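# Place colored plugs on outlets fed by matching funnels

## Task

Hidden pipes behind the cover may swap paths between the funnels and the sections below. Find which section the red-banded funnel actually drains into and set the red plug on that section's flat front face; do likewise with the blue plug and whichever section the blue-banded funnel drains into. Marbles may be dropped from a small height into a funnel or back into their tray. Nothing except a marble may leave the table, and even losing a marble is better avoided. Each plug must stay where it is without the robot holding it: at the end, open the grippers and move both arms away.

## Robot and tools

ROBOT. Two Franka FR3 arms with seven joints each, named left_arm and right_arm, each carrying a Robotiq two-finger gripper that opens to 140 mm and a wrist camera. Root links in the scene frame: left_arm at (+0.048, +0.344, 0) m, quat_wxyz (+1.000, 0, 0, -0.005); right_arm at (+0.057, -0.373, 0) m, quat_wxyz (+0.998, 0, 0, +0.068).

FRAME. A single scene frame is shared by both arms: origin on the table surface midway between the arms, +x pointing out across the table, +z up, and left_arm sitting on the +y side. The words left and right are only arm names; they do not refer to sides of any picture.

execute_actions. Argument actions is a list holding zero or one item. An empty list moves nothing and just reports the state. An action item is {"rows": [...], "steps": n}: 1 to 15 rows, steps 1 to 15 (default 15), each step being 1/30 s. Row k is used on step k; if rows run out, the final row repeats. A wait item has only steps (up to 300) and sends no command. Optional pictures (true/false) chooses whether camera images come back; by default they do. A refused call moves nothing.

ROW LAYOUT. Every row holds exactly 20 numbers, both arms always included: left_arm's 7 joint targets, then left gripper position, force_limit, speed; then the same 10 for right_arm. Joint values are absolute target angles in radians, in the same column order as the Joint positions line: waist -2.744..2.744, shoulder -1.784..1.784, upper arm roll -2.901..2.901, elbow -3.042..-0.152, forearm roll -2.807..2.807, wrist pitch 0.544..4.517, wrist roll -3.016..3.016. A target more than 0.018 rad outside a range, and beyond the joint's last reported angle, gets the call refused. True ends may sit up to 0.018 rad either way of these; a target past the real end is clipped there, reported as "joint sent to its limit" (possibly about an earlier, still-running action). No such line does not prove more travel exists.

GRIPPER NUMBERS, each in [-1, 1] and absolute, not offsets. position: +1 fully open (140 mm), about -0.8 pads touch, -1 closes until blocked. force_limit: roughly 14 N at -1, 60 N at 0, 107 N at +1 (for parts up to 40 mm wide). speed: gap changes at about 30 mm/s at -1, 140 at 0, 250 at +1. To leave a gripper alone, resend its previous three numbers; a 0 is a real command. Fingers point along the gripper's +z and close along its y. end_effector_position is the point between the pads when shut; fingertips extend about 33 mm beyond it closed and 9 mm open, and closing pushes the tips about 24 mm farther out, so leave clearance above surfaces.

GRIPPING. Close with position -1 and confirm object_status 2. Codes: 0 moving, 1 blocked while opening, 2 blocked while closing (holding), 3 reached the command or pads met (a thin part may still be held). Stopped fingers stay until a different position (change of 0.01 or more) is sent or the object yields. To squeeze harder while at status 2, raise force_limit and switch position between -1 and -0.98. position_measured is in nonlinear counts: 3 fully open, 230 pads together.

MOTION. Each step, the target sent to a joint is kept within a set lead of its measured angle: 0.248 rad for waist, shoulder, upper arm roll and elbow, 0.677 for forearm roll, 0.715 for wrist pitch, 1.54 for wrist roll. If the targets would move a gripper more than 70 mm from where it is, all that arm's joints are scaled back. So far goals take several calls. Between calls the arms keep heading toward the last row sent until everything nearly stops or a step is HELD.

RESULTS. The state line gives each arm's end_effector_position (m) and end_effector_quat_wxyz in the scene frame; the printed position may be off, more so when reaching far. Also given: Joint positions and Joint velocities per arm (rad, rad/s), joint torques, and External joint torques (outside load estimate including friction and held weight, or "no reading"). "joint command not followed" means a clearance check altered or blocked joint targets on some steps; HELD marks steps whose row was not fully sent. MOTOR HOT warns of heating from holding loads; reaching the limit brakes that arm (OVER-TEMPERATURE FAULT).

FAULTS. Joint load limits per arm (N m): waist 35, shoulder 35, upper arm roll 32, elbow 30, forearm roll 12, wrist pitch 12, wrist roll 12. Contact force limit 40 N on any part of an arm, its tool or its load, held weight included. Hitting either stops that arm for 10 s and drops the rest of the call.

AVOID. Arms touching or pushing each other, anything other than a marble leaving the table, dropping plugs, slamming, hard shoving. Occasional brief tugs on held parts or nudges to loose objects may happen.

OTHER TOOLS. zoom_image {camera, region [x0,y0,x1,y1]} enlarges part of the latest image from cam_high, cam_left_wrist or cam_right_wrist (all 504x504; region at most 504x504, origin top-left). read_manual returns URDF licence texts only. finished_scene {scene} ends the given scene irreversibly, grades it and gives the next task. Wrist cameras may be offset up to about 51 mm and tilted or rolled up to about 29 degrees from their nominal frame.

Each tool is called after ">>>" as a command line: name --argument value for each argument, lists and objects as JSON in quotes; but a table of rows of numbers goes row by row, as --pt "numbers of a row", without its own name.

## Session

>>> execute_actions --actions '[]'

Scene clock: 0.00 s of 6600.00 s.
left_arm: end_effector_position=(+0.6183, +0.8677, +0.3217) position_measured=3 object_status=3 end_effector_quat_wxyz=(+0.246, +0.617, +0.208, +0.719) | right_arm: end_effector_position=(+0.6474, -0.1297, +0.2335) position_measured=3 object_status=3 end_effector_quat_wxyz=(-0.270, +0.721, -0.476, +0.426)
Joint positions: left_arm=[ 1.13   0.472 -0.03  -1.95  -2.026  1.763  0.281] | right_arm=[-0.339 -0.102  0.683 -2.429 -1.99   2.709  1.923]
Joint velocities: left_arm=[-0.001 -0.     0.001  0.    -0.001  0.     0.   ] | right_arm=[-0.001  0.001 -0.001  0.001 -0.001  0.     0.001]
Joint torques (N m, as the joint torque sensors report them, + toward a larger angle): no reading
External joint torques (N m, as the arm's controller estimates them; a push from outside toward a larger angle lowers the number): no reading

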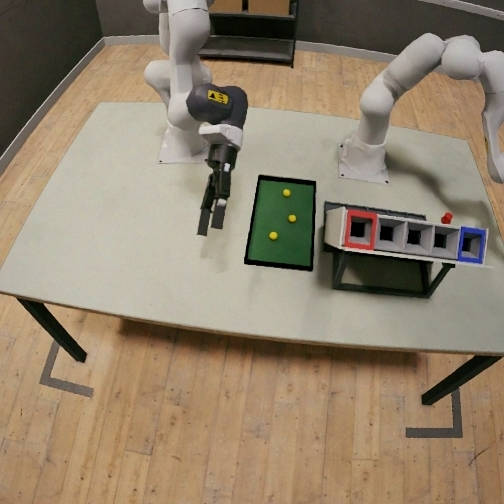

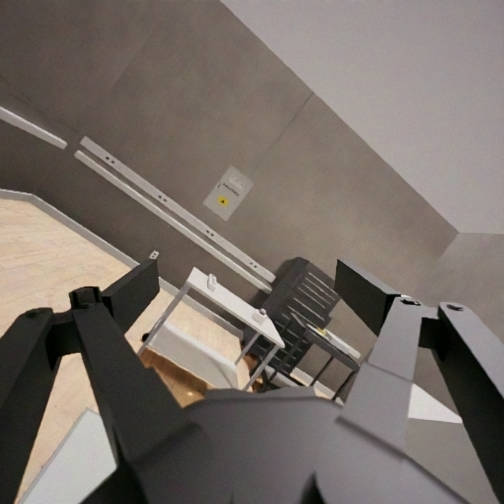

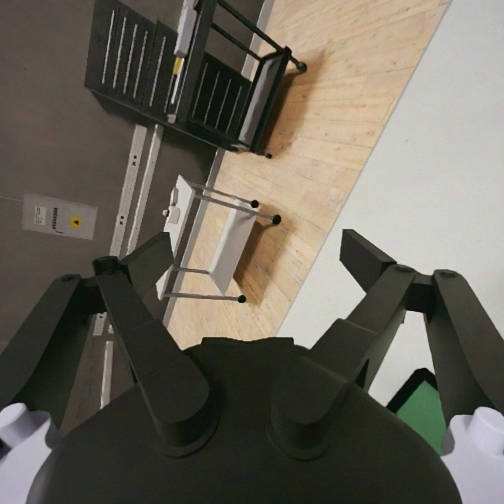

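>>> zoom_image --camera "cam_high" --region '[230, 130, 504, 320]'

Region (230, 130, 504, 320) of cam_high's 504x504 image, scaled by 1.839, with more detail than that image has; it fills the top 349 rows of this view, and the rest is white.

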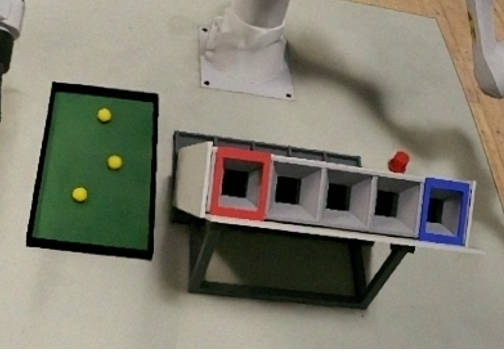

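>>> execute_actions --actions '[{"rows":[[1.13,-0.3,0,-1.95,-2.026,1.763,0.281,1,0,0,-0.339,-0.6,0.683,-2.2,-1.99,2.709,1.923,1,0,0]]}]' --pictures false

>>> execute_actions --actions '[{"steps":30}]' --pictures false

>>> execute_actions --actions '[{"rows":[[0.3,-0.775,0,-2.16,0,1.385,1.87,1,0,0,0.6,-0.6,0,-2.1,0,1.5,-0.83,1,0,0]]}]' --pictures false

>>> execute_actions --actions '[{"steps":90}]'

Scene clock: 15.67 s of 6600.00 s.
left_arm: end_effector_position=(+0.5822, +0.8276, +0.6145) position_measured=3 object_status=3 end_effector_quat_wxyz=(+0.134, +0.585, +0.054, +0.798) | right_arm: end_effector_position=(+0.6663, -0.0858, +0.5413) position_measured=3 object_status=3 end_effector_quat_wxyz=(-0.390, +0.598, -0.385, +0.585)
Joint positions: left_arm=[ 1.129  0.05  -0.007 -1.954 -2.026  1.766  0.281] | right_arm=[-0.341 -0.451  0.683 -2.247 -1.99   2.71   1.923]
Joint velocities: left_arm=[ 0.002 -0.905  0.012  0.036 -0.     0.    -0.   ] | right_arm=[ 0.005 -0.843 -0.001  0.277  0.     0.     0.   ]
Joint torques (N m, as the joint torque sensors report them, + toward a larger angle): left_arm=[ -0.07 -28.95  -0.67  25.45  -1.79  -2.08   0.08] | right_arm=[ 0.85 -6.08 -7.77 20.62  0.33 -1.62  0.12]
External joint torques (N m, as the arm's controller estimates them; a push from outside toward a larger angle lowers the number): left_arm=[-0.06 -1.22 -0.54  2.9  -0.06 -0.12  0.04] | right_arm=[ 0.54 -1.24 -0.05 -0.33 -0.04 -0.16  0.16]
Steps of this call (steps 1 to 90: nothing new was sent; then 12.17 s passed at rest; steps 91 to 105: all 15 steps of this action). Readings (joint positions | what the end effector reports):
91: left_arm=[1.129 0.460 -0.028 -1.957 -2.026 1.765 0.281] | right_arm=[-0.340 -0.110 0.683 -2.423 -1.990 2.710 1.923] | left_arm position_measured=3 object_status=3 | right_arm position_measured=3 object_status=3
92: left_arm=[1.129 0.438 -0.025 -1.962 -2.026 1.765 0.281] | right_arm=[-0.340 -0.126 0.683 -2.409 -1.990 2.710 1.923] | left_arm position_measured=3 object_status=3 | right_arm position_measured=3 object_status=3
94: left_arm=[1.129 0.384 -0.020 -1.962 -2.026 1.766 0.281] | right_arm=[-0.340 -0.166 0.683 -2.376 -1.990 2.710 1.923] | left_arm position_measured=3 object_status=3 | right_arm position_measured=3 object_status=3
98: left_arm=[1.129 0.264 -0.012 -1.959 -2.026 1.766 0.281] | right_arm=[-0.341 -0.257 0.683 -2.318 -1.990 2.710 1.923] | left_arm position_measured=3 object_status=3 | right_arm position_measured=3 object_status=3
105: the state above

Scene clock: 16.67 s of 6600.00 s.
left_arm: end_effector_position=(+0.5193, +0.7046, +0.8306) position_measured=3 object_status=3 end_effector_quat_wxyz=(+0.042, +0.534, -0.084, +0.840) | right_arm: end_effector_position=(+0.6249, -0.0644, +0.6515) position_measured=3 object_status=3 end_effector_quat_wxyz=(-0.426, +0.546, -0.338, +0.638)
Joint positions: left_arm=[ 1.129 -0.302 -0.002 -1.949 -2.026  1.762  0.281] | right_arm=[-0.338 -0.6    0.683 -2.198 -1.99   2.71   1.923]
Joint velocities: left_arm=[ 0.    -0.001  0.002 -0.     0.001  0.001 -0.001] | right_arm=[ 0.    -0.     0.     0.     0.002  0.     0.001]
Joint torques (N m, as the joint torque sensors report them, + toward a larger angle): left_arm=[  0.35 -20.69   1.54  25.45  -2.08  -1.32   0.09] | right_arm=[ -1.42  -4.79 -10.82  20.78   0.16  -2.14   0.27]
External joint torques (N m, as the arm's controller estimates them; a push from outside toward a larger angle lowers the number): left_arm=[ 0.22  0.89  0.8   1.05 -0.09  0.07  0.07] | right_arm=[-1.43  0.59  0.3  -2.29 -0.11 -0.07  0.31]
Steps of this call (steps 1 to 30: the robot went on to your last target). Readings (joint positions | what the end effector reports):
1: left_arm=[1.129 0.019 -0.006 -1.953 -2.026 1.766 0.281] | right_arm=[-0.341 -0.480 0.683 -2.238 -1.990 2.710 1.923] | left_arm position_measured=3 object_status=3 | right_arm position_measured=3 object_status=3
2: left_arm=[1.129 -0.012 -0.006 -1.953 -2.026 1.766 0.281] | right_arm=[-0.341 -0.509 0.683 -2.229 -1.990 2.710 1.923] | left_arm position_measured=3 object_status=3 | right_arm position_measured=3 object_status=3
4: left_arm=[1.129 -0.074 -0.005 -1.952 -2.026 1.766 0.281] | right_arm=[-0.340 -0.561 0.683 -2.211 -1.990 2.710 1.923] | left_arm position_measured=3 object_status=3 | right_arm position_measured=3 object_status=3
8: left_arm=[1.129 -0.198 -0.004 -1.950 -2.026 1.766 0.281] | right_arm=[-0.335 -0.600 0.683 -2.196 -1.990 2.710 1.923] | left_arm position_measured=3 object_status=3 | right_arm position_measured=3 object_status=3
30: the state above
All arms were judged still, so your last target was given up. Only a new action makes them travel on or press farther. Fingers that are still opening or closing keep moving.

Scene clock: 17.17 s of 6600.00 s.
left_arm: end_effector_position=(+0.5417, +0.4565, +0.7278) position_measured=3 object_status=3 end_effector_quat_wxyz=(-0.029, +0.556, -0.450, +0.698) | right_arm: end_effector_position=(+0.6035, -0.2424, +0.7270) position_measured=3 object_status=3 end_effector_quat_wxyz=(-0.289, +0.439, -0.540, +0.657)
Joint positions: left_arm=[ 0.9   -0.522  0.003 -2.083 -1.546  1.609  0.711] | right_arm=[-0.036 -0.599  0.395 -2.129 -1.388  2.235  1.322]
Joint velocities: left_arm=[-0.519 -0.534 -0.038 -0.173  1.041 -0.292  0.838] | right_arm=[ 0.533 -0.014 -0.555  0.085  1.121 -0.919 -1.183]
Joint torques (N m, as the joint torque sensors report them, + toward a larger angle): left_arm=[  0.07 -11.36   2.1   26.63  -1.8    0.24   0.47] | right_arm=[-0.66 -7.64 -4.81 22.04  0.3  -0.35 -0.28]
External joint torques (N m, as the arm's controller estimates them; a push from outside toward a larger angle lowers the number): left_arm=[-2.2  -0.62 -0.78  1.84  0.96 -0.45  0.5 ] | right_arm=[-0.05  0.37 -0.17 -0.28  0.96 -0.48 -0.24]
Steps of this call (steps 1 to 15: all 15 steps of this action). Readings (joint positions | what the end effector reports):
1: left_arm=[1.120 -0.309 0.004 -1.959 -2.000 1.753 0.308] | right_arm=[-0.320 -0.597 0.670 -2.198 -1.956 2.684 1.888] | left_arm position_measured=3 object_status=3 | right_arm position_measured=3 object_status=3
2: left_arm=[1.109 -0.322 0.006 -1.972 -1.972 1.743 0.337] | right_arm=[-0.301 -0.596 0.653 -2.193 -1.918 2.655 1.850] | left_arm position_measured=3 object_status=3 | right_arm position_measured=3 object_status=3
4: left_arm=[1.081 -0.348 0.006 -1.995 -1.913 1.721 0.395] | right_arm=[-0.263 -0.597 0.616 -2.179 -1.841 2.594 1.774] | left_arm position_measured=3 object_status=3 | right_arm position_measured=3 object_status=3
8: left_arm=[1.021 -0.406 0.005 -2.032 -1.790 1.679 0.509] | right_arm=[-0.181 -0.597 0.537 -2.156 -1.679 2.466 1.612] | left_arm position_measured=3 object_status=3 | right_arm position_measured=3 object_status=3
15: the state above

Scene clock: 20.17 s of 6600.00 s.
left_arm: end_effector_position=(+0.3252, +0.4257, +0.4502) position_measured=3 object_status=3 end_effector_quat_wxyz=(+0.001, +0.002, +1.000, -0.001) | right_arm: end_effector_position=(+0.3211, -0.1350, +0.4309) position_measured=3 object_status=3 end_effector_quat_wxyz=(+0.001, +1.000, -0.005, +0.002)
Joint positions: left_arm=[ 0.302 -0.773 -0.002 -2.159 -0.004  1.388  1.866] | right_arm=[ 0.599 -0.6    0.002 -2.102 -0.003  1.503 -0.825]
Joint velocities: left_arm=[ 0.001 -0.     0.001 -0.002 -0.     0.     0.002] | right_arm=[ 0.001 -0.001 -0.    -0.    -0.001  0.    -0.004]
Joint torques (N m, as the joint torque sensors report them, + toward a larger angle): left_arm=[-2.34 -4.55  0.61 22.35  1.57  2.04  0.34] | right_arm=[ 1.63 -9.32 -0.37 23.48  1.51  2.33 -0.03]
External joint torques (N m, as the arm's controller estimates them; a push from outside toward a larger angle lowers the number): left_arm=[-2.32 -0.91  1.26  0.28  0.76 -0.37  0.34] | right_arm=[ 1.61  0.97  0.18  0.18  0.69 -0.21 -0.03]
Steps of this call (steps 1 to 90: the robot went on to your last target). Readings (joint positions | what the end effector reports):
1: left_arm=[0.881 -0.541 0.003 -2.089 -1.507 1.600 0.740] | right_arm=[-0.015 -0.599 0.375 -2.127 -1.347 2.202 1.281] | left_arm position_measured=3 object_status=3 | right_arm position_measured=3 object_status=3
2: left_arm=[0.861 -0.559 0.002 -2.095 -1.466 1.590 0.770] | right_arm=[0.005 -0.599 0.355 -2.125 -1.306 2.170 1.240] | left_arm position_measured=3 object_status=3 | right_arm position_measured=3 object_status=3
4: left_arm=[0.818 -0.596 0.002 -2.104 -1.380 1.571 0.831] | right_arm=[0.048 -0.600 0.313 -2.121 -1.221 2.108 1.155] | left_arm position_measured=3 object_status=3 | right_arm position_measured=3 object_status=3
8: left_arm=[0.722 -0.658 0.000 -2.120 -1.186 1.535 0.955] | right_arm=[0.138 -0.600 0.222 -2.114 -1.038 1.993 0.972] | left_arm position_measured=3 object_status=3 | right_arm position_measured=3 object_status=3
90: the state above
All arms were judged still, so your last target was given up. Only a new action makes them travel on or press farther. Fingers that are still opening or closing keep moving.

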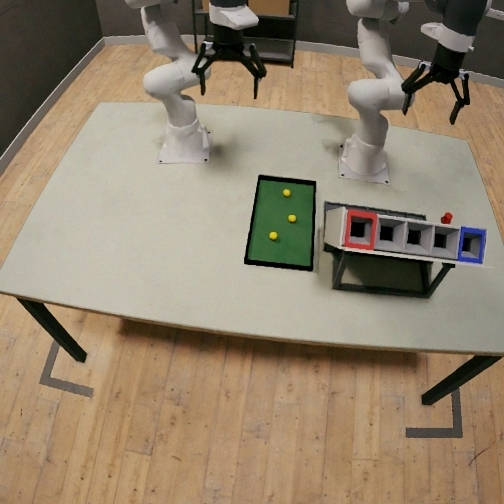

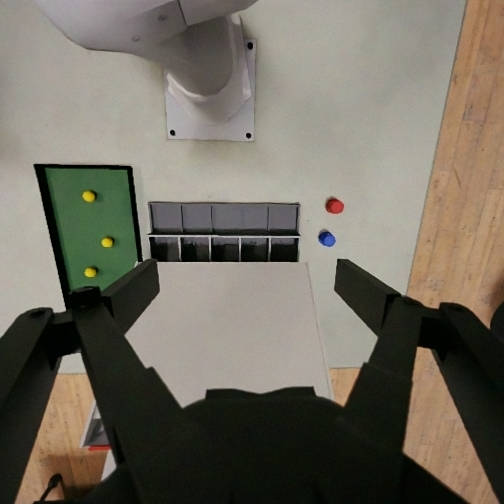

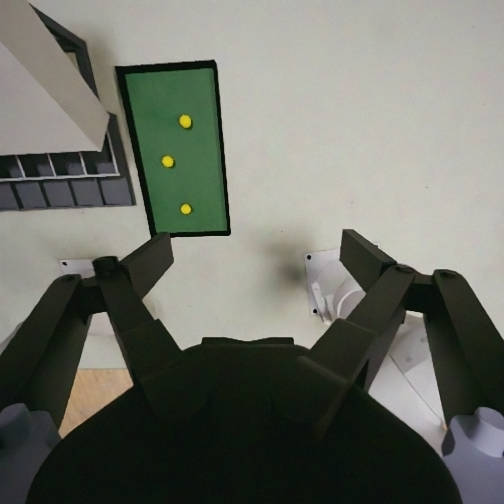

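>>> execute_actions --actions '[{"rows":[[-0.6,-0.775,0,-2.16,0,1.385,1.0,0,-0.5,0,-0.6,-0.6,0,-2.1,0,1.5,-0.83,1,0,0]]}]' --pictures false

>>> execute_actions --actions '[{"steps":20}]' --pictures false

>>> execute_actions --actions '[{"rows":[[-0.921,-0.298,0,-2.677,0,2.379,0.65,0,-0.5,0,-0.6,-0.6,0,-2.1,0,1.5,-0.83,1,0,0]]}]' --pictures false

>>> execute_actions --actions '[{"steps":50}]'

Scene clock: 39.30 s of 6600.00 s.
left_arm: end_effector_position=(+0.2859, +0.1806, +0.4498) position_measured=108 object_status=0 end_effector_quat_wxyz=(+0.002, +0.104, +0.995, +0.002) | right_arm: end_effector_position=(+0.4075, -0.4336, +0.4305) position_measured=3 object_status=3 end_effector_quat_wxyz=(-0.000, +0.897, -0.443, -0.000)
Joint positions: left_arm=[-0.582 -0.773 -0.008 -2.16  -0.001  1.387  1.18 ] | right_arm=[-0.309 -0.599  0.001 -2.101  0.001  1.502 -0.826]
Joint velocities: left_arm=[-0.222 -0.001  0.033  0.001  0.    -0.001 -0.582] | right_arm=[-1.761  0.001 -0.08  -0.001 -0.017 -0.    -0.   ]
Joint torques (N m, as the joint torque sensors report them, + toward a larger angle): left_arm=[ 0.64 -3.77  2.03 23.8   0.93  2.04 -0.21] | right_arm=[  5.37 -10.13   4.67  23.52   0.97   2.49  -0.06]
External joint torques (N m, as the arm's controller estimates them; a push from outside toward a larger angle lowers the number): left_arm=[-1.35 -0.11  0.32  1.73 -0.32 -0.38 -0.22] | right_arm=[-1.36  1.72  1.16  0.04 -0.28  0.27 -0.06]
Steps of this call (steps 1 to 90: nothing new was sent; then 15.63 s passed at rest; steps 91 to 105: all 15 steps of this action). Readings (joint positions | what the end effector reports):
91: left_arm=[0.240 -0.773 0.013 -2.159 0.001 1.388 1.782] | right_arm=[0.553 -0.600 0.016 -2.101 0.001 1.502 -0.826] | left_arm position_measured=3 object_status=0 | right_arm position_measured=3 object_status=3
92: left_arm=[0.167 -0.773 0.015 -2.159 0.002 1.388 1.707] | right_arm=[0.496 -0.600 0.017 -2.101 0.001 1.502 -0.826] | left_arm position_measured=10 object_status=0 | right_arm position_measured=3 object_status=3
94: left_arm=[0.020 -0.773 0.008 -2.159 0.002 1.388 1.578] | right_arm=[0.378 -0.600 0.012 -2.101 0.002 1.502 -0.826] | left_arm position_measured=25 object_status=0 | right_arm position_measured=3 object_status=3
98: left_arm=[-0.285 -0.773 0.002 -2.160 0.001 1.388 1.382] | right_arm=[0.132 -0.599 0.005 -2.101 0.001 1.502 -0.826] | left_arm position_measured=55 object_status=0 | right_arm position_measured=3 object_status=3
105: the state above

Scene clock: 39.97 s of 6600.00 s.
left_arm: end_effector_position=(+0.2844, +0.1785, +0.4498) position_measured=129 object_status=3 end_effector_quat_wxyz=(+0.000, +0.031, +1.000, -0.000) | right_arm: end_effector_position=(+0.3749, -0.5324, +0.4305) position_measured=3 object_status=3 end_effector_quat_wxyz=(-0.000, +0.823, -0.568, -0.000)
Joint positions: left_arm=[-0.598 -0.773 -0.002 -2.16  -0.001  1.387  1.024] | right_arm=[-0.598 -0.599 -0.002 -2.101 -0.001  1.502 -0.826]
Joint velocities: left_arm=[-0.001 -0.001  0.    -0.001  0.    -0.001 -0.066] | right_arm=[-0.    -0.     0.001  0.     0.001 -0.    -0.001]
Joint torques (N m, as the joint torque sensors report them, + toward a larger angle): left_arm=[-1.82 -3.51  0.04 22.86  0.86  2.09 -0.14] | right_arm=[ -0.31 -10.44   1.66  24.02   0.95   2.37   0.07]
External joint torques (N m, as the arm's controller estimates them; a push from outside toward a larger angle lowers the number): left_arm=[-1.78  0.21  0.69  0.73  0.08 -0.34 -0.15] | right_arm=[-0.32 -0.21  2.14  0.79  0.11 -0.16  0.07]
Steps of this call (steps 1 to 20: the robot went on to your last target). Readings (joint positions | what the end effector reports):
1: left_arm=[-0.588 -0.773 -0.007 -2.160 -0.001 1.387 1.162] | right_arm=[-0.373 -0.599 0.000 -2.101 0.001 1.502 -0.826] | left_arm position_measured=116 object_status=0 | right_arm position_measured=3 object_status=3
2: left_arm=[-0.592 -0.773 -0.005 -2.160 -0.001 1.387 1.145] | right_arm=[-0.436 -0.599 0.000 -2.101 0.001 1.502 -0.826] | left_arm position_measured=123 object_status=0 | right_arm position_measured=3 object_status=3
4: left_arm=[-0.595 -0.773 -0.004 -2.160 -0.001 1.387 1.118] | right_arm=[-0.532 -0.599 -0.006 -2.101 -0.000 1.502 -0.826] | left_arm position_measured=129 object_status=0 | right_arm position_measured=3 object_status=3
8: left_arm=[-0.597 -0.773 -0.002 -2.160 -0.001 1.387 1.077] | right_arm=[-0.591 -0.599 -0.008 -2.101 -0.001 1.502 -0.826] | left_arm position_measured=129 object_status=0 | right_arm position_measured=3 object_status=3
20: the state above

Scene clock: 40.47 s of 6600.00 s.
left_arm: end_effector_position=(+0.2841, +0.0655, +0.2061) position_measured=129 object_status=3 end_effector_quat_wxyz=(-0.045, +0.083, +0.995, +0.044) | right_arm: end_effector_position=(+0.3749, -0.5324, +0.4305) position_measured=3 object_status=3 end_effector_quat_wxyz=(-0.000, +0.823, -0.568, -0.000)
Joint positions: left_arm=[-0.859 -0.426  0.003 -2.523  0.     1.972  0.871] | right_arm=[-0.599 -0.599 -0.002 -2.101 -0.001  1.502 -0.826]
Joint velocities: left_arm=[-0.367  0.87  -0.019 -0.978  0.001  1.274 -0.387] | right_arm=[ 0.     0.001 -0.002 -0.001 -0.    -0.    -0.   ]
Joint torques (N m, as the joint torque sensors report them, + toward a larger angle): left_arm=[  0.74 -22.1    0.4   28.36   0.54   2.82  -0.16] | right_arm=[-0.99 -9.74  2.15 23.23  0.96  2.42 -0.08]
External joint torques (N m, as the arm's controller estimates them; a push from outside toward a larger angle lowers the number): left_arm=[-0.83  1.62  0.33  0.56 -0.13  0.72 -0.17] | right_arm=[-0.98  0.31  2.67  0.11  0.13 -0.1  -0.08]
Steps of this call (steps 1 to 15: all 15 steps of this action). Readings (joint positions | what the end effector reports):
1: left_arm=[-0.615 -0.769 0.002 -2.170 0.000 1.420 1.014] | right_arm=[-0.598 -0.599 -0.002 -2.101 -0.001 1.502 -0.826] | left_arm position_measured=129 object_status=3 | right_arm position_measured=3 object_status=3
2: left_arm=[-0.636 -0.753 0.003 -2.188 0.000 1.457 1.004] | right_arm=[-0.598 -0.599 -0.002 -2.101 -0.001 1.502 -0.826] | left_arm position_measured=129 object_status=3 | right_arm position_measured=3 object_status=3
4: left_arm=[-0.680 -0.712 0.004 -2.229 0.000 1.530 0.984] | right_arm=[-0.599 -0.599 -0.002 -2.101 -0.001 1.502 -0.826] | left_arm position_measured=129 object_status=3 | right_arm position_measured=3 object_status=3
8: left_arm=[-0.760 -0.619 0.004 -2.321 0.000 1.684 0.945] | right_arm=[-0.599 -0.599 -0.002 -2.101 -0.001 1.502 -0.826] | left_arm position_measured=129 object_status=3 | right_arm position_measured=3 object_status=3
15: the state above

Scene clock: 42.13 s of 6600.00 s.
left_arm: end_effector_position=(+0.2855, +0.0256, +0.1189) position_measured=129 object_status=3 end_effector_quat_wxyz=(-0.001, +0.007, +1.000, +0.002) | right_arm: end_effector_position=(+0.3749, -0.5324, +0.4305) position_measured=3 object_status=3 end_effector_quat_wxyz=(-0.000, +0.823, -0.568, -0.000)
Joint positions: left_arm=[-0.919 -0.296 -0.001 -2.677  0.     2.376  0.655] | right_arm=[-0.599 -0.599 -0.002 -2.101 -0.001  1.502 -0.826]
Joint velocities: left_arm=[-0.001  0.001  0.    -0.001 -0.001  0.    -0.002] | right_arm=[ 0.001 -0.     0.     0.     0.001  0.001  0.   ]
Joint torques (N m, as the joint torque sensors report them, + toward a larger angle): left_arm=[ -1.65 -19.68   0.45  23.3    0.3    2.82  -0.03] | right_arm=[ -0.83 -10.24   1.79  23.77   0.76   2.37   0.09]
External joint torques (N m, as the arm's controller estimates them; a push from outside toward a larger angle lowers the number): left_arm=[-1.65 -1.14  0.71  2.1  -0.24  0.38 -0.03] | right_arm=[-0.9   0.    2.2   0.54 -0.08 -0.15  0.09]
Steps of this call (steps 1 to 45: the robot went on to your last target; steps 46 to 50: nothing new was sent). Readings (joint positions | what the end effector reports):
1: left_arm=[-0.873 -0.396 0.002 -2.558 0.000 2.023 0.855] | right_arm=[-0.599 -0.599 -0.002 -2.101 -0.001 1.502 -0.826] | left_arm position_measured=129 object_status=3 | right_arm position_measured=3 object_status=3
2: left_arm=[-0.886 -0.367 0.002 -2.593 0.000 2.080 0.836] | right_arm=[-0.599 -0.599 -0.002 -2.101 -0.001 1.502 -0.826] | left_arm position_measured=129 object_status=3 | right_arm position_measured=3 object_status=3
4: left_arm=[-0.906 -0.318 -0.000 -2.647 0.000 2.174 0.800] | right_arm=[-0.599 -0.599 -0.002 -2.101 -0.001 1.502 -0.826] | left_arm position_measured=129 object_status=3 | right_arm position_measured=3 object_status=3
8: left_arm=[-0.917 -0.295 -0.001 -2.677 0.000 2.281 0.748] | right_arm=[-0.599 -0.599 -0.002 -2.101 -0.001 1.502 -0.826] | left_arm position_measured=129 object_status=3 | right_arm position_measured=3 object_status=3
50: the state above
All arms were judged still, so your last target was given up. Only a new action makes them travel on or press farther. Fingers that are still opening or closing keep moving.

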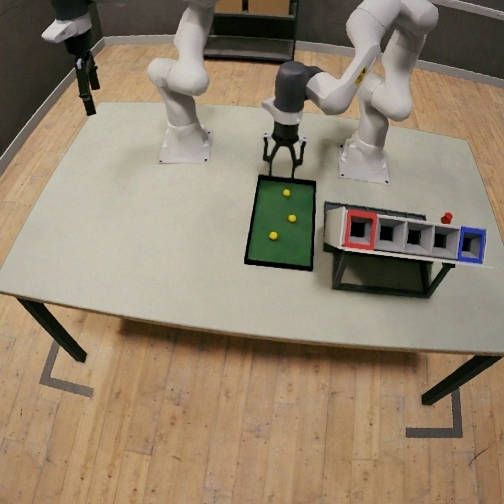

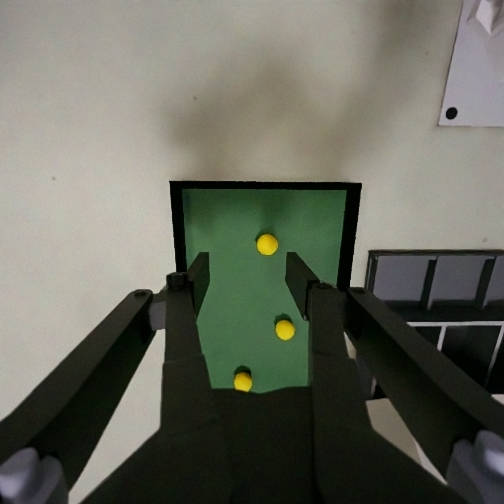

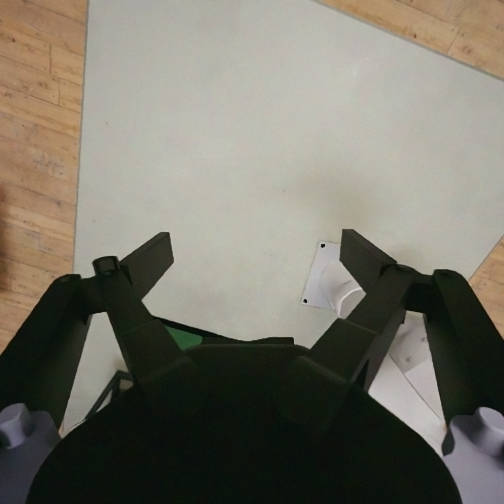

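>>> execute_actions --actions '[{"rows":[[-0.87,-0.205,0,-2.748,0,2.543,0.7,0,-0.5,0,-0.6,-0.6,0,-2.1,0,1.5,-0.83,1,0,0]]}]' --pictures false

>>> execute_actions --actions '[{"steps":15}]'

Scene clock: 50.40 s of 6600.00 s.
left_arm: end_effector_position=(+0.2922, +0.0470, +0.0686) position_measured=129 object_status=3 end_effector_quat_wxyz=(-0.004, -0.000, +1.000, +0.005) | right_arm: end_effector_position=(+0.3749, -0.5325, +0.4305) position_measured=3 object_status=3 end_effector_quat_wxyz=(-0.000, +0.823, -0.568, -0.000)
Joint positions: left_arm=[-0.872 -0.205  0.    -2.749  0.     2.531  0.688] | right_arm=[-0.599 -0.599 -0.002 -2.101 -0.001  1.502 -0.826]
Joint velocities: left_arm=[ 0.001 -0.002  0.002  0.     0.003  0.053  0.028] | right_arm=[ 0.     0.002  0.001 -0.     0.     0.    -0.   ]
Joint torques (N m, as the joint torque sensors report them, + toward a larger angle): left_arm=[  1.26 -19.42  -0.45  22.03   0.26   2.88   0.24] | right_arm=[ -1.08 -10.46   1.96  22.85   0.77   2.37   0.09]
External joint torques (N m, as the arm's controller estimates them; a push from outside toward a larger angle lowers the number): left_arm=[ 1.23  0.39 -0.29  2.89 -0.18  0.48  0.24] | right_arm=[-1.11 -0.41  2.4  -0.29 -0.06 -0.15  0.09]
Steps of this call (steps 1 to 90: nothing new was sent; then 4.77 s passed at rest; steps 91 to 105: all 15 steps of this action). Readings (joint positions | what the end effector reports):
91: left_arm=[-0.909 -0.284 -0.004 -2.686 0.000 2.408 0.658] | right_arm=[-0.599 -0.599 -0.002 -2.101 -0.001 1.502 -0.826] | left_arm position_measured=129 object_status=3 | right_arm position_measured=3 object_status=3
92: left_arm=[-0.897 -0.262 -0.004 -2.702 0.000 2.434 0.662] | right_arm=[-0.599 -0.599 -0.002 -2.101 -0.001 1.502 -0.826] | left_arm position_measured=129 object_status=3 | right_arm position_measured=3 object_status=3
94: left_arm=[-0.881 -0.225 -0.000 -2.731 0.000 2.467 0.669] | right_arm=[-0.599 -0.599 -0.002 -2.101 -0.001 1.502 -0.826] | left_arm position_measured=129 object_status=3 | right_arm position_measured=3 object_status=3
98: left_arm=[-0.873 -0.205 0.000 -2.749 0.000 2.504 0.678] | right_arm=[-0.599 -0.599 -0.002 -2.101 -0.001 1.502 -0.826] | left_arm position_measured=129 object_status=3 | right_arm position_measured=3 object_status=3
105: the state above

Scene clock: 50.90 s of 6600.00 s.
left_arm: end_effector_position=(+0.2939, +0.0450, +0.0694) position_measured=129 object_status=3 end_effector_quat_wxyz=(-0.001, +0.003, +1.000, +0.002) | right_arm: end_effector_position=(+0.3749, -0.5325, +0.4305) position_measured=3 object_status=3 end_effector_quat_wxyz=(-0.000, +0.823, -0.568, -0.000)
Joint positions: left_arm=[-0.872 -0.205  0.    -2.749  0.     2.54   0.694] | right_arm=[-0.599 -0.599 -0.002 -2.101 -0.001  1.502 -0.826]
Joint velocities: left_arm=[ 0.002  0.    -0.     0.    -0.001  0.003  0.006] | right_arm=[ 0.    -0.001  0.001  0.001  0.001  0.001  0.   ]
Joint torques (N m, as the joint torque sensors report them, + toward a larger angle): left_arm=[  1.05 -19.31  -0.48  21.18   0.36   2.91   0.24] | right_arm=[ -0.38 -10.29   1.67  23.21   0.9    2.34   0.  ]
External joint torques (N m, as the arm's controller estimates them; a push from outside toward a larger angle lowers the number): left_arm=[ 0.99  0.5  -0.35  1.95 -0.08  0.46  0.24] | right_arm=[-0.4   0.01  2.16 -0.05  0.06 -0.19  0.  ]
Steps of this call (steps 1 to 15: the robot went on to your last target). Readings (joint positions | what the end effector reports):
1: left_arm=[-0.872 -0.205 0.000 -2.749 0.000 2.533 0.689] | right_arm=[-0.599 -0.599 -0.002 -2.101 -0.001 1.502 -0.826] | left_arm position_measured=129 object_status=3 | right_arm position_measured=3 object_status=3
2: left_arm=[-0.872 -0.205 0.000 -2.749 0.000 2.534 0.689] | right_arm=[-0.599 -0.599 -0.002 -2.101 -0.001 1.502 -0.826] | left_arm position_measured=129 object_status=3 | right_arm position_measured=3 object_status=3
4: left_arm=[-0.872 -0.205 0.000 -2.749 0.000 2.536 0.691] | right_arm=[-0.599 -0.599 -0.002 -2.101 -0.001 1.502 -0.826] | left_arm position_measured=129 object_status=3 | right_arm position_measured=3 object_status=3
8: left_arm=[-0.872 -0.205 0.000 -2.749 0.000 2.538 0.693] | right_arm=[-0.599 -0.599 -0.002 -2.101 -0.001 1.502 -0.826] | left_arm position_measured=129 object_status=3 | right_arm position_measured=3 object_status=3
15: the state above
All arms were judged still, so your last target was given up. Only a new action makes them travel on or press farther. Fingers that are still opening or closing keep moving.

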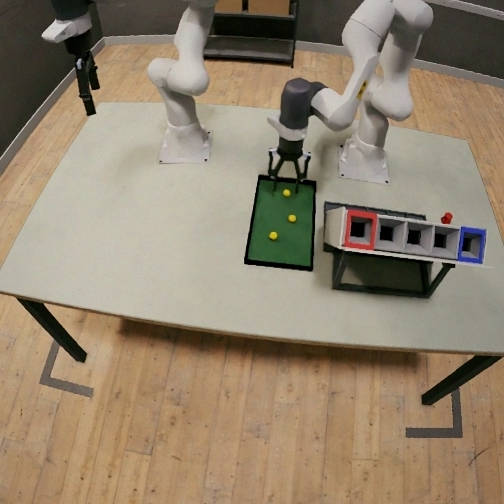

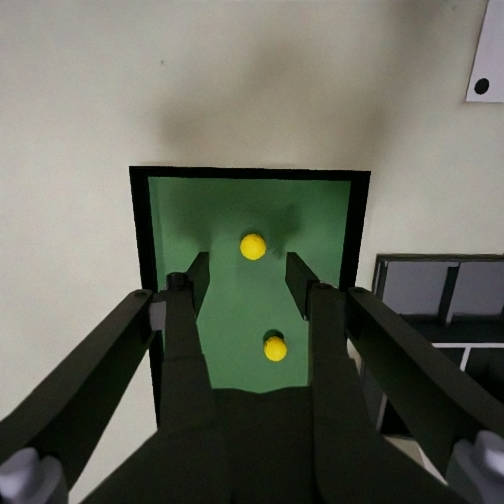

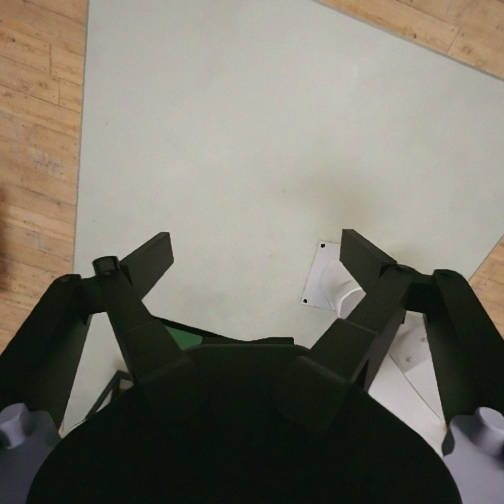

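>>> execute_actions --actions '[{"rows":[[-0.894,-0.158,0,-2.796,0,2.638,0.676,0,-0.5,0,-0.6,-0.6,0,-2.1,0,1.5,-0.83,1,0,0]]}]' --pictures false

>>> execute_actions --actions '[{"steps":15}]'

Scene clock: 58.03 s of 6600.00 s.
left_arm: end_effector_position=(+0.2807, +0.0497, +0.0429) position_measured=129 object_status=3 end_effector_quat_wxyz=(-0.002, +0.007, +1.000, +0.002) | right_arm: end_effector_position=(+0.3749, -0.5325, +0.4306) position_measured=3 object_status=3 end_effector_quat_wxyz=(-0.000, +0.823, -0.568, -0.000)
Joint positions: left_arm=[-0.892 -0.159  0.001 -2.796  0.     2.63   0.683] | right_arm=[-0.599 -0.599 -0.002 -2.101 -0.001  1.502 -0.826]
Joint velocities: left_arm=[ 0.001  0.     0.001 -0.     0.001  0.032 -0.009] | right_arm=[ 0.     0.     0.     0.001  0.    -0.003 -0.   ]
Joint torques (N m, as the joint torque sensors report them, + toward a larger angle): left_arm=[ -1.62 -19.54  -0.85  19.03   0.25   2.69  -0.04] | right_arm=[ -0.6  -10.84   1.49  22.81   0.93   2.43  -0.1 ]
External joint torques (N m, as the arm's controller estimates them; a push from outside toward a larger angle lowers the number): left_arm=[-1.68  0.49 -0.76  1.24 -0.13  0.26 -0.04] | right_arm=[-0.63 -0.58  1.94 -0.43  0.09 -0.09 -0.1 ]
Steps of this call (steps 1 to 90: nothing new was sent; then 3.63 s passed at rest; steps 91 to 105: all 15 steps of this action). Readings (joint positions | what the end effector reports):
91: left_arm=[-0.876 -0.199 0.002 -2.755 0.000 2.559 0.695] | right_arm=[-0.599 -0.599 -0.002 -2.101 -0.001 1.502 -0.826] | left_arm position_measured=129 object_status=3 | right_arm position_measured=3 object_status=3
92: left_arm=[-0.882 -0.188 0.001 -2.766 0.000 2.574 0.693] | right_arm=[-0.599 -0.599 -0.002 -2.101 -0.001 1.502 -0.826] | left_arm position_measured=129 object_status=3 | right_arm position_measured=3 object_status=3
94: left_arm=[-0.888 -0.169 0.001 -2.785 0.000 2.593 0.690] | right_arm=[-0.599 -0.599 -0.002 -2.101 -0.001 1.502 -0.826] | left_arm position_measured=129 object_status=3 | right_arm position_measured=3 object_status=3
98: left_arm=[-0.891 -0.159 0.001 -2.796 0.000 2.614 0.687] | right_arm=[-0.599 -0.599 -0.002 -2.101 -0.001 1.502 -0.826] | left_arm position_measured=129 object_status=3 | right_arm position_measured=3 object_status=3
105: the state above

Scene clock: 58.53 s of 6600.00 s.
left_arm: end_effector_position=(+0.2816, +0.0485, +0.0433) position_measured=129 object_status=3 end_effector_quat_wxyz=(-0.000, +0.006, +1.000, +0.001) | right_arm: end_effector_position=(+0.3749, -0.5325, +0.4306) position_measured=3 object_status=3 end_effector_quat_wxyz=(-0.000, +0.823, -0.568, -0.000)
Joint positions: left_arm=[-0.892 -0.159  0.001 -2.796  0.     2.635  0.681] | right_arm=[-0.599 -0.599 -0.002 -2.101 -0.001  1.502 -0.826]
Joint velocities: left_arm=[ 0.    -0.001  0.001  0.    -0.001  0.002 -0.002] | right_arm=[ 0.    -0.001 -0.    -0.     0.     0.001 -0.001]
Joint torques (N m, as the joint torque sensors report them, + toward a larger angle): left_arm=[ -1.57 -19.39  -0.07  19.51   0.2    2.91  -0.06] | right_arm=[-1.06 -9.95  1.53 22.72  0.9   2.36  0.08]
External joint torques (N m, as the arm's controller estimates them; a push from outside toward a larger angle lowers the number): left_arm=[-1.58  0.71  0.07  1.64 -0.18  0.45 -0.06] | right_arm=[-1.07  0.31  2.02 -0.52  0.07 -0.17  0.08]
Steps of this call (steps 1 to 15: the robot went on to your last target). Readings (joint positions | what the end effector reports):
1: left_arm=[-0.892 -0.159 0.001 -2.796 0.000 2.631 0.683] | right_arm=[-0.599 -0.599 -0.002 -2.101 -0.001 1.502 -0.826] | left_arm position_measured=129 object_status=3 | right_arm position_measured=3 object_status=3
2: left_arm=[-0.892 -0.159 0.001 -2.796 0.000 2.632 0.683] | right_arm=[-0.599 -0.599 -0.002 -2.101 -0.001 1.502 -0.826] | left_arm position_measured=129 object_status=3 | right_arm position_measured=3 object_status=3
4: left_arm=[-0.892 -0.159 0.001 -2.796 0.000 2.633 0.682] | right_arm=[-0.599 -0.599 -0.002 -2.101 -0.001 1.502 -0.826] | left_arm position_measured=129 object_status=3 | right_arm position_measured=3 object_status=3
8: left_arm=[-0.892 -0.159 0.001 -2.796 0.000 2.634 0.681] | right_arm=[-0.599 -0.599 -0.002 -2.101 -0.001 1.502 -0.826] | left_arm position_measured=129 object_status=3 | right_arm position_measured=3 object_status=3
15: the state above
All arms were judged still, so your last target was given up. Only a new action makes them travel on or press farther. Fingers that are still opening or closing keep moving.

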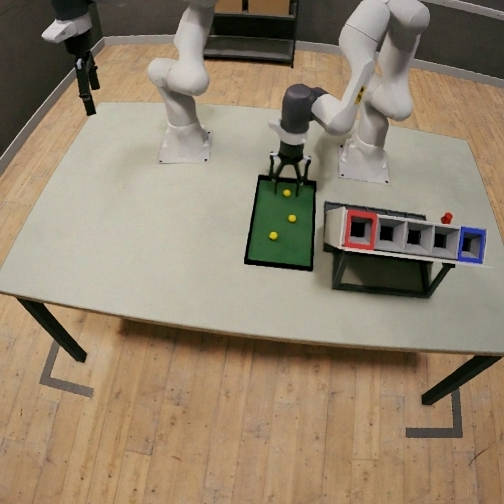

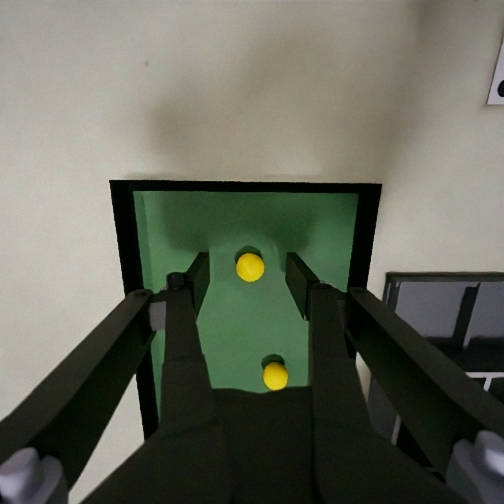

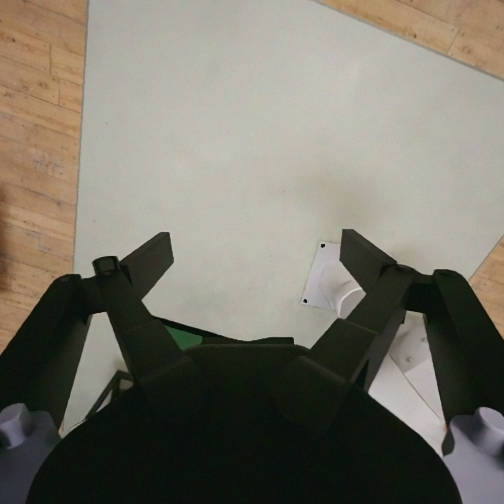

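>>> execute_actions --actions '[{"rows":[[-0.894,-0.14,0,-2.796,0,2.656,0.676,0,-0.5,0,-0.6,-0.6,0,-2.1,0,1.5,-0.83,1,0,0],[-0.894,-0.14,0,-2.796,0,2.656,0.676,0,-0.5,0,-0.6,-0.6,0,-2.1,0,1.5,-0.83,1,0,0],[-0.894,-0.14,0,-2.796,0,2.656,0.676,0,-0.5,0,-0.6,-0.6,0,-2.1,0,1.5,-0.83,1,0,0],[-0.894,-0.14,0,-2.796,0,2.656,0.676,0,-0.5,0,-0.6,-0.6,0,-2.1,0,1.5,-0.83,1,0,0],[-0.894,-0.14,0,-2.796,0,2.656,0.676,-1,-0.5,-0.5,-0.6,-0.6,0,-2.1,0,1.5,-0.83,1,0,0]]}]' --pictures false

>>> execute_actions --actions '[{"steps":15}]'

Scene clock: 62.60 s of 6600.00 s.
left_arm: end_effector_position=(+0.2820, +0.0479, +0.0386) position_measured=174 object_status=0 end_effector_quat_wxyz=(-0.000, +0.005, +1.000, +0.000) | right_arm: end_effector_position=(+0.3749, -0.5325, +0.4306) position_measured=3 object_status=3 end_effector_quat_wxyz=(-0.000, +0.823, -0.568, -0.000)
Joint positions: left_arm=[-0.892 -0.142  0.001 -2.795  0.     2.652  0.68 ] | right_arm=[-0.599 -0.599 -0.002 -2.101 -0.001  1.502 -0.826]
Joint velocities: left_arm=[ 0.     0.     0.     0.002 -0.     0.006  0.001] | right_arm=[-0.     0.    -0.     0.002  0.    -0.    -0.001]
Joint torques (N m, as the joint torque sensors report them, + toward a larger angle): left_arm=[ -1.69 -18.49  -0.53  19.26   0.26   2.83   0.  ] | right_arm=[ -1.19 -11.1    1.57  22.69   0.88   2.5    0.01]
External joint torques (N m, as the arm's controller estimates them; a push from outside toward a larger angle lowers the number): left_arm=[-1.7   1.93 -0.41  1.66 -0.11  0.37  0.  ] | right_arm=[-1.18 -0.87  2.09 -0.52  0.05 -0.03  0.01]
Steps of this call (steps 1 to 90: nothing new was sent; then 0.57 s passed at rest; steps 91 to 105: all 15 steps of this action). Readings (joint positions | what the end effector reports):
91: left_arm=[-0.892 -0.156 0.001 -2.795 0.000 2.639 0.680] | right_arm=[-0.599 -0.599 -0.002 -2.101 -0.001 1.502 -0.826] | left_arm position_measured=129 object_status=3 | right_arm position_measured=3 object_status=3
92: left_arm=[-0.892 -0.152 0.001 -2.795 0.000 2.642 0.680] | right_arm=[-0.599 -0.599 -0.002 -2.101 -0.001 1.502 -0.826] | left_arm position_measured=129 object_status=3 | right_arm position_measured=3 object_status=3
94: left_arm=[-0.892 -0.145 0.001 -2.795 0.000 2.645 0.680] | right_arm=[-0.599 -0.599 -0.002 -2.101 -0.001 1.502 -0.826] | left_arm position_measured=129 object_status=3 | right_arm position_measured=3 object_status=3
98: left_arm=[-0.892 -0.142 0.001 -2.795 0.000 2.649 0.680] | right_arm=[-0.599 -0.599 -0.002 -2.101 -0.001 1.502 -0.826] | left_arm position_measured=142 object_status=0 | right_arm position_measured=3 object_status=3
105: the state above

Scene clock: 63.10 s of 6600.00 s.
left_arm: end_effector_position=(+0.2822, +0.0478, +0.0386) position_measured=197 object_status=2 end_effector_quat_wxyz=(-0.000, +0.005, +1.000, +0.000) | right_arm: end_effector_position=(+0.3749, -0.5325, +0.4306) position_measured=3 object_status=3 end_effector_quat_wxyz=(-0.000, +0.823, -0.568, -0.000)
Joint positions: left_arm=[-0.892 -0.142  0.001 -2.795  0.     2.653  0.68 ] | right_arm=[-0.599 -0.599 -0.002 -2.101 -0.001  1.502 -0.826]
Joint velocities: left_arm=[-0.001  0.     0.001  0.001  0.001 -0.    -0.002] | right_arm=[-0.001 -0.     0.001  0.     0.001  0.001 -0.001]
Joint torques (N m, as the joint torque sensors report them, + toward a larger angle): left_arm=[ -0.99 -18.85  -0.6   19.14   0.24   2.85  -0.01] | right_arm=[ -0.9  -10.67   2.06  23.75   0.93   2.34  -0.02]
External joint torques (N m, as the arm's controller estimates them; a push from outside toward a larger angle lowers the number): left_arm=[-1.    1.61 -0.48  1.49 -0.13  0.38 -0.01] | right_arm=[-0.87 -0.48  2.58  0.52  0.1  -0.19 -0.02]
Steps of this call (steps 1 to 15: the robot went on to your last target). Readings (joint positions | what the end effector reports):
1: left_arm=[-0.892 -0.142 0.001 -2.795 0.000 2.652 0.680] | right_arm=[-0.599 -0.599 -0.002 -2.101 -0.001 1.502 -0.826] | left_arm position_measured=179 object_status=0 | right_arm position_measured=3 object_status=3
2: left_arm=[-0.892 -0.142 0.001 -2.795 0.000 2.653 0.680] | right_arm=[-0.599 -0.599 -0.002 -2.101 -0.001 1.502 -0.826] | left_arm position_measured=183 object_status=0 | right_arm position_measured=3 object_status=3
4: left_arm=[-0.892 -0.142 0.001 -2.795 0.000 2.653 0.680] | right_arm=[-0.599 -0.599 -0.002 -2.101 -0.001 1.502 -0.826] | left_arm position_measured=192 object_status=0 | right_arm position_measured=3 object_status=3
8: left_arm=[-0.892 -0.142 0.001 -2.795 0.000 2.653 0.680] | right_arm=[-0.599 -0.599 -0.002 -2.101 -0.001 1.502 -0.826] | left_arm position_measured=197 object_status=0 | right_arm position_measured=3 object_status=3
15: the state above
All arms were judged still, so your last target was given up. Only a new action makes them travel on or press farther. Fingers that are still opening or closing keep moving.

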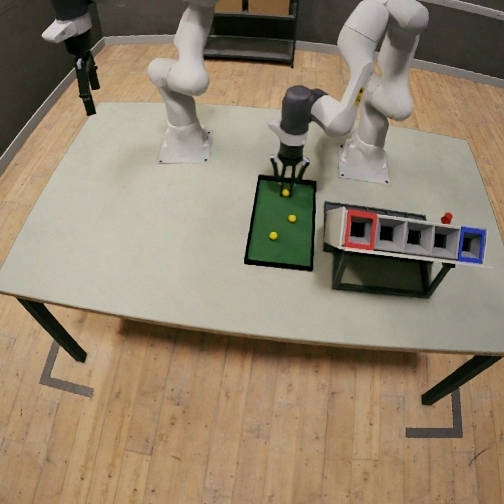

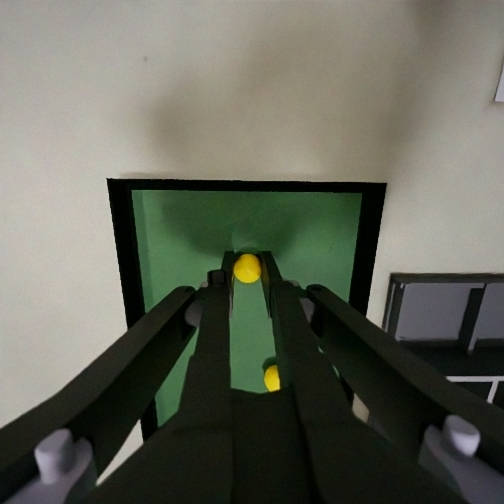

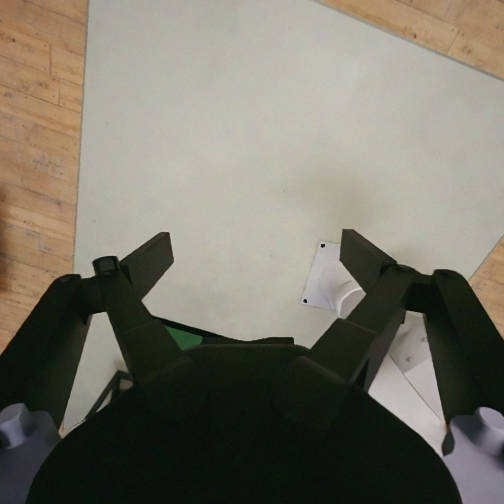

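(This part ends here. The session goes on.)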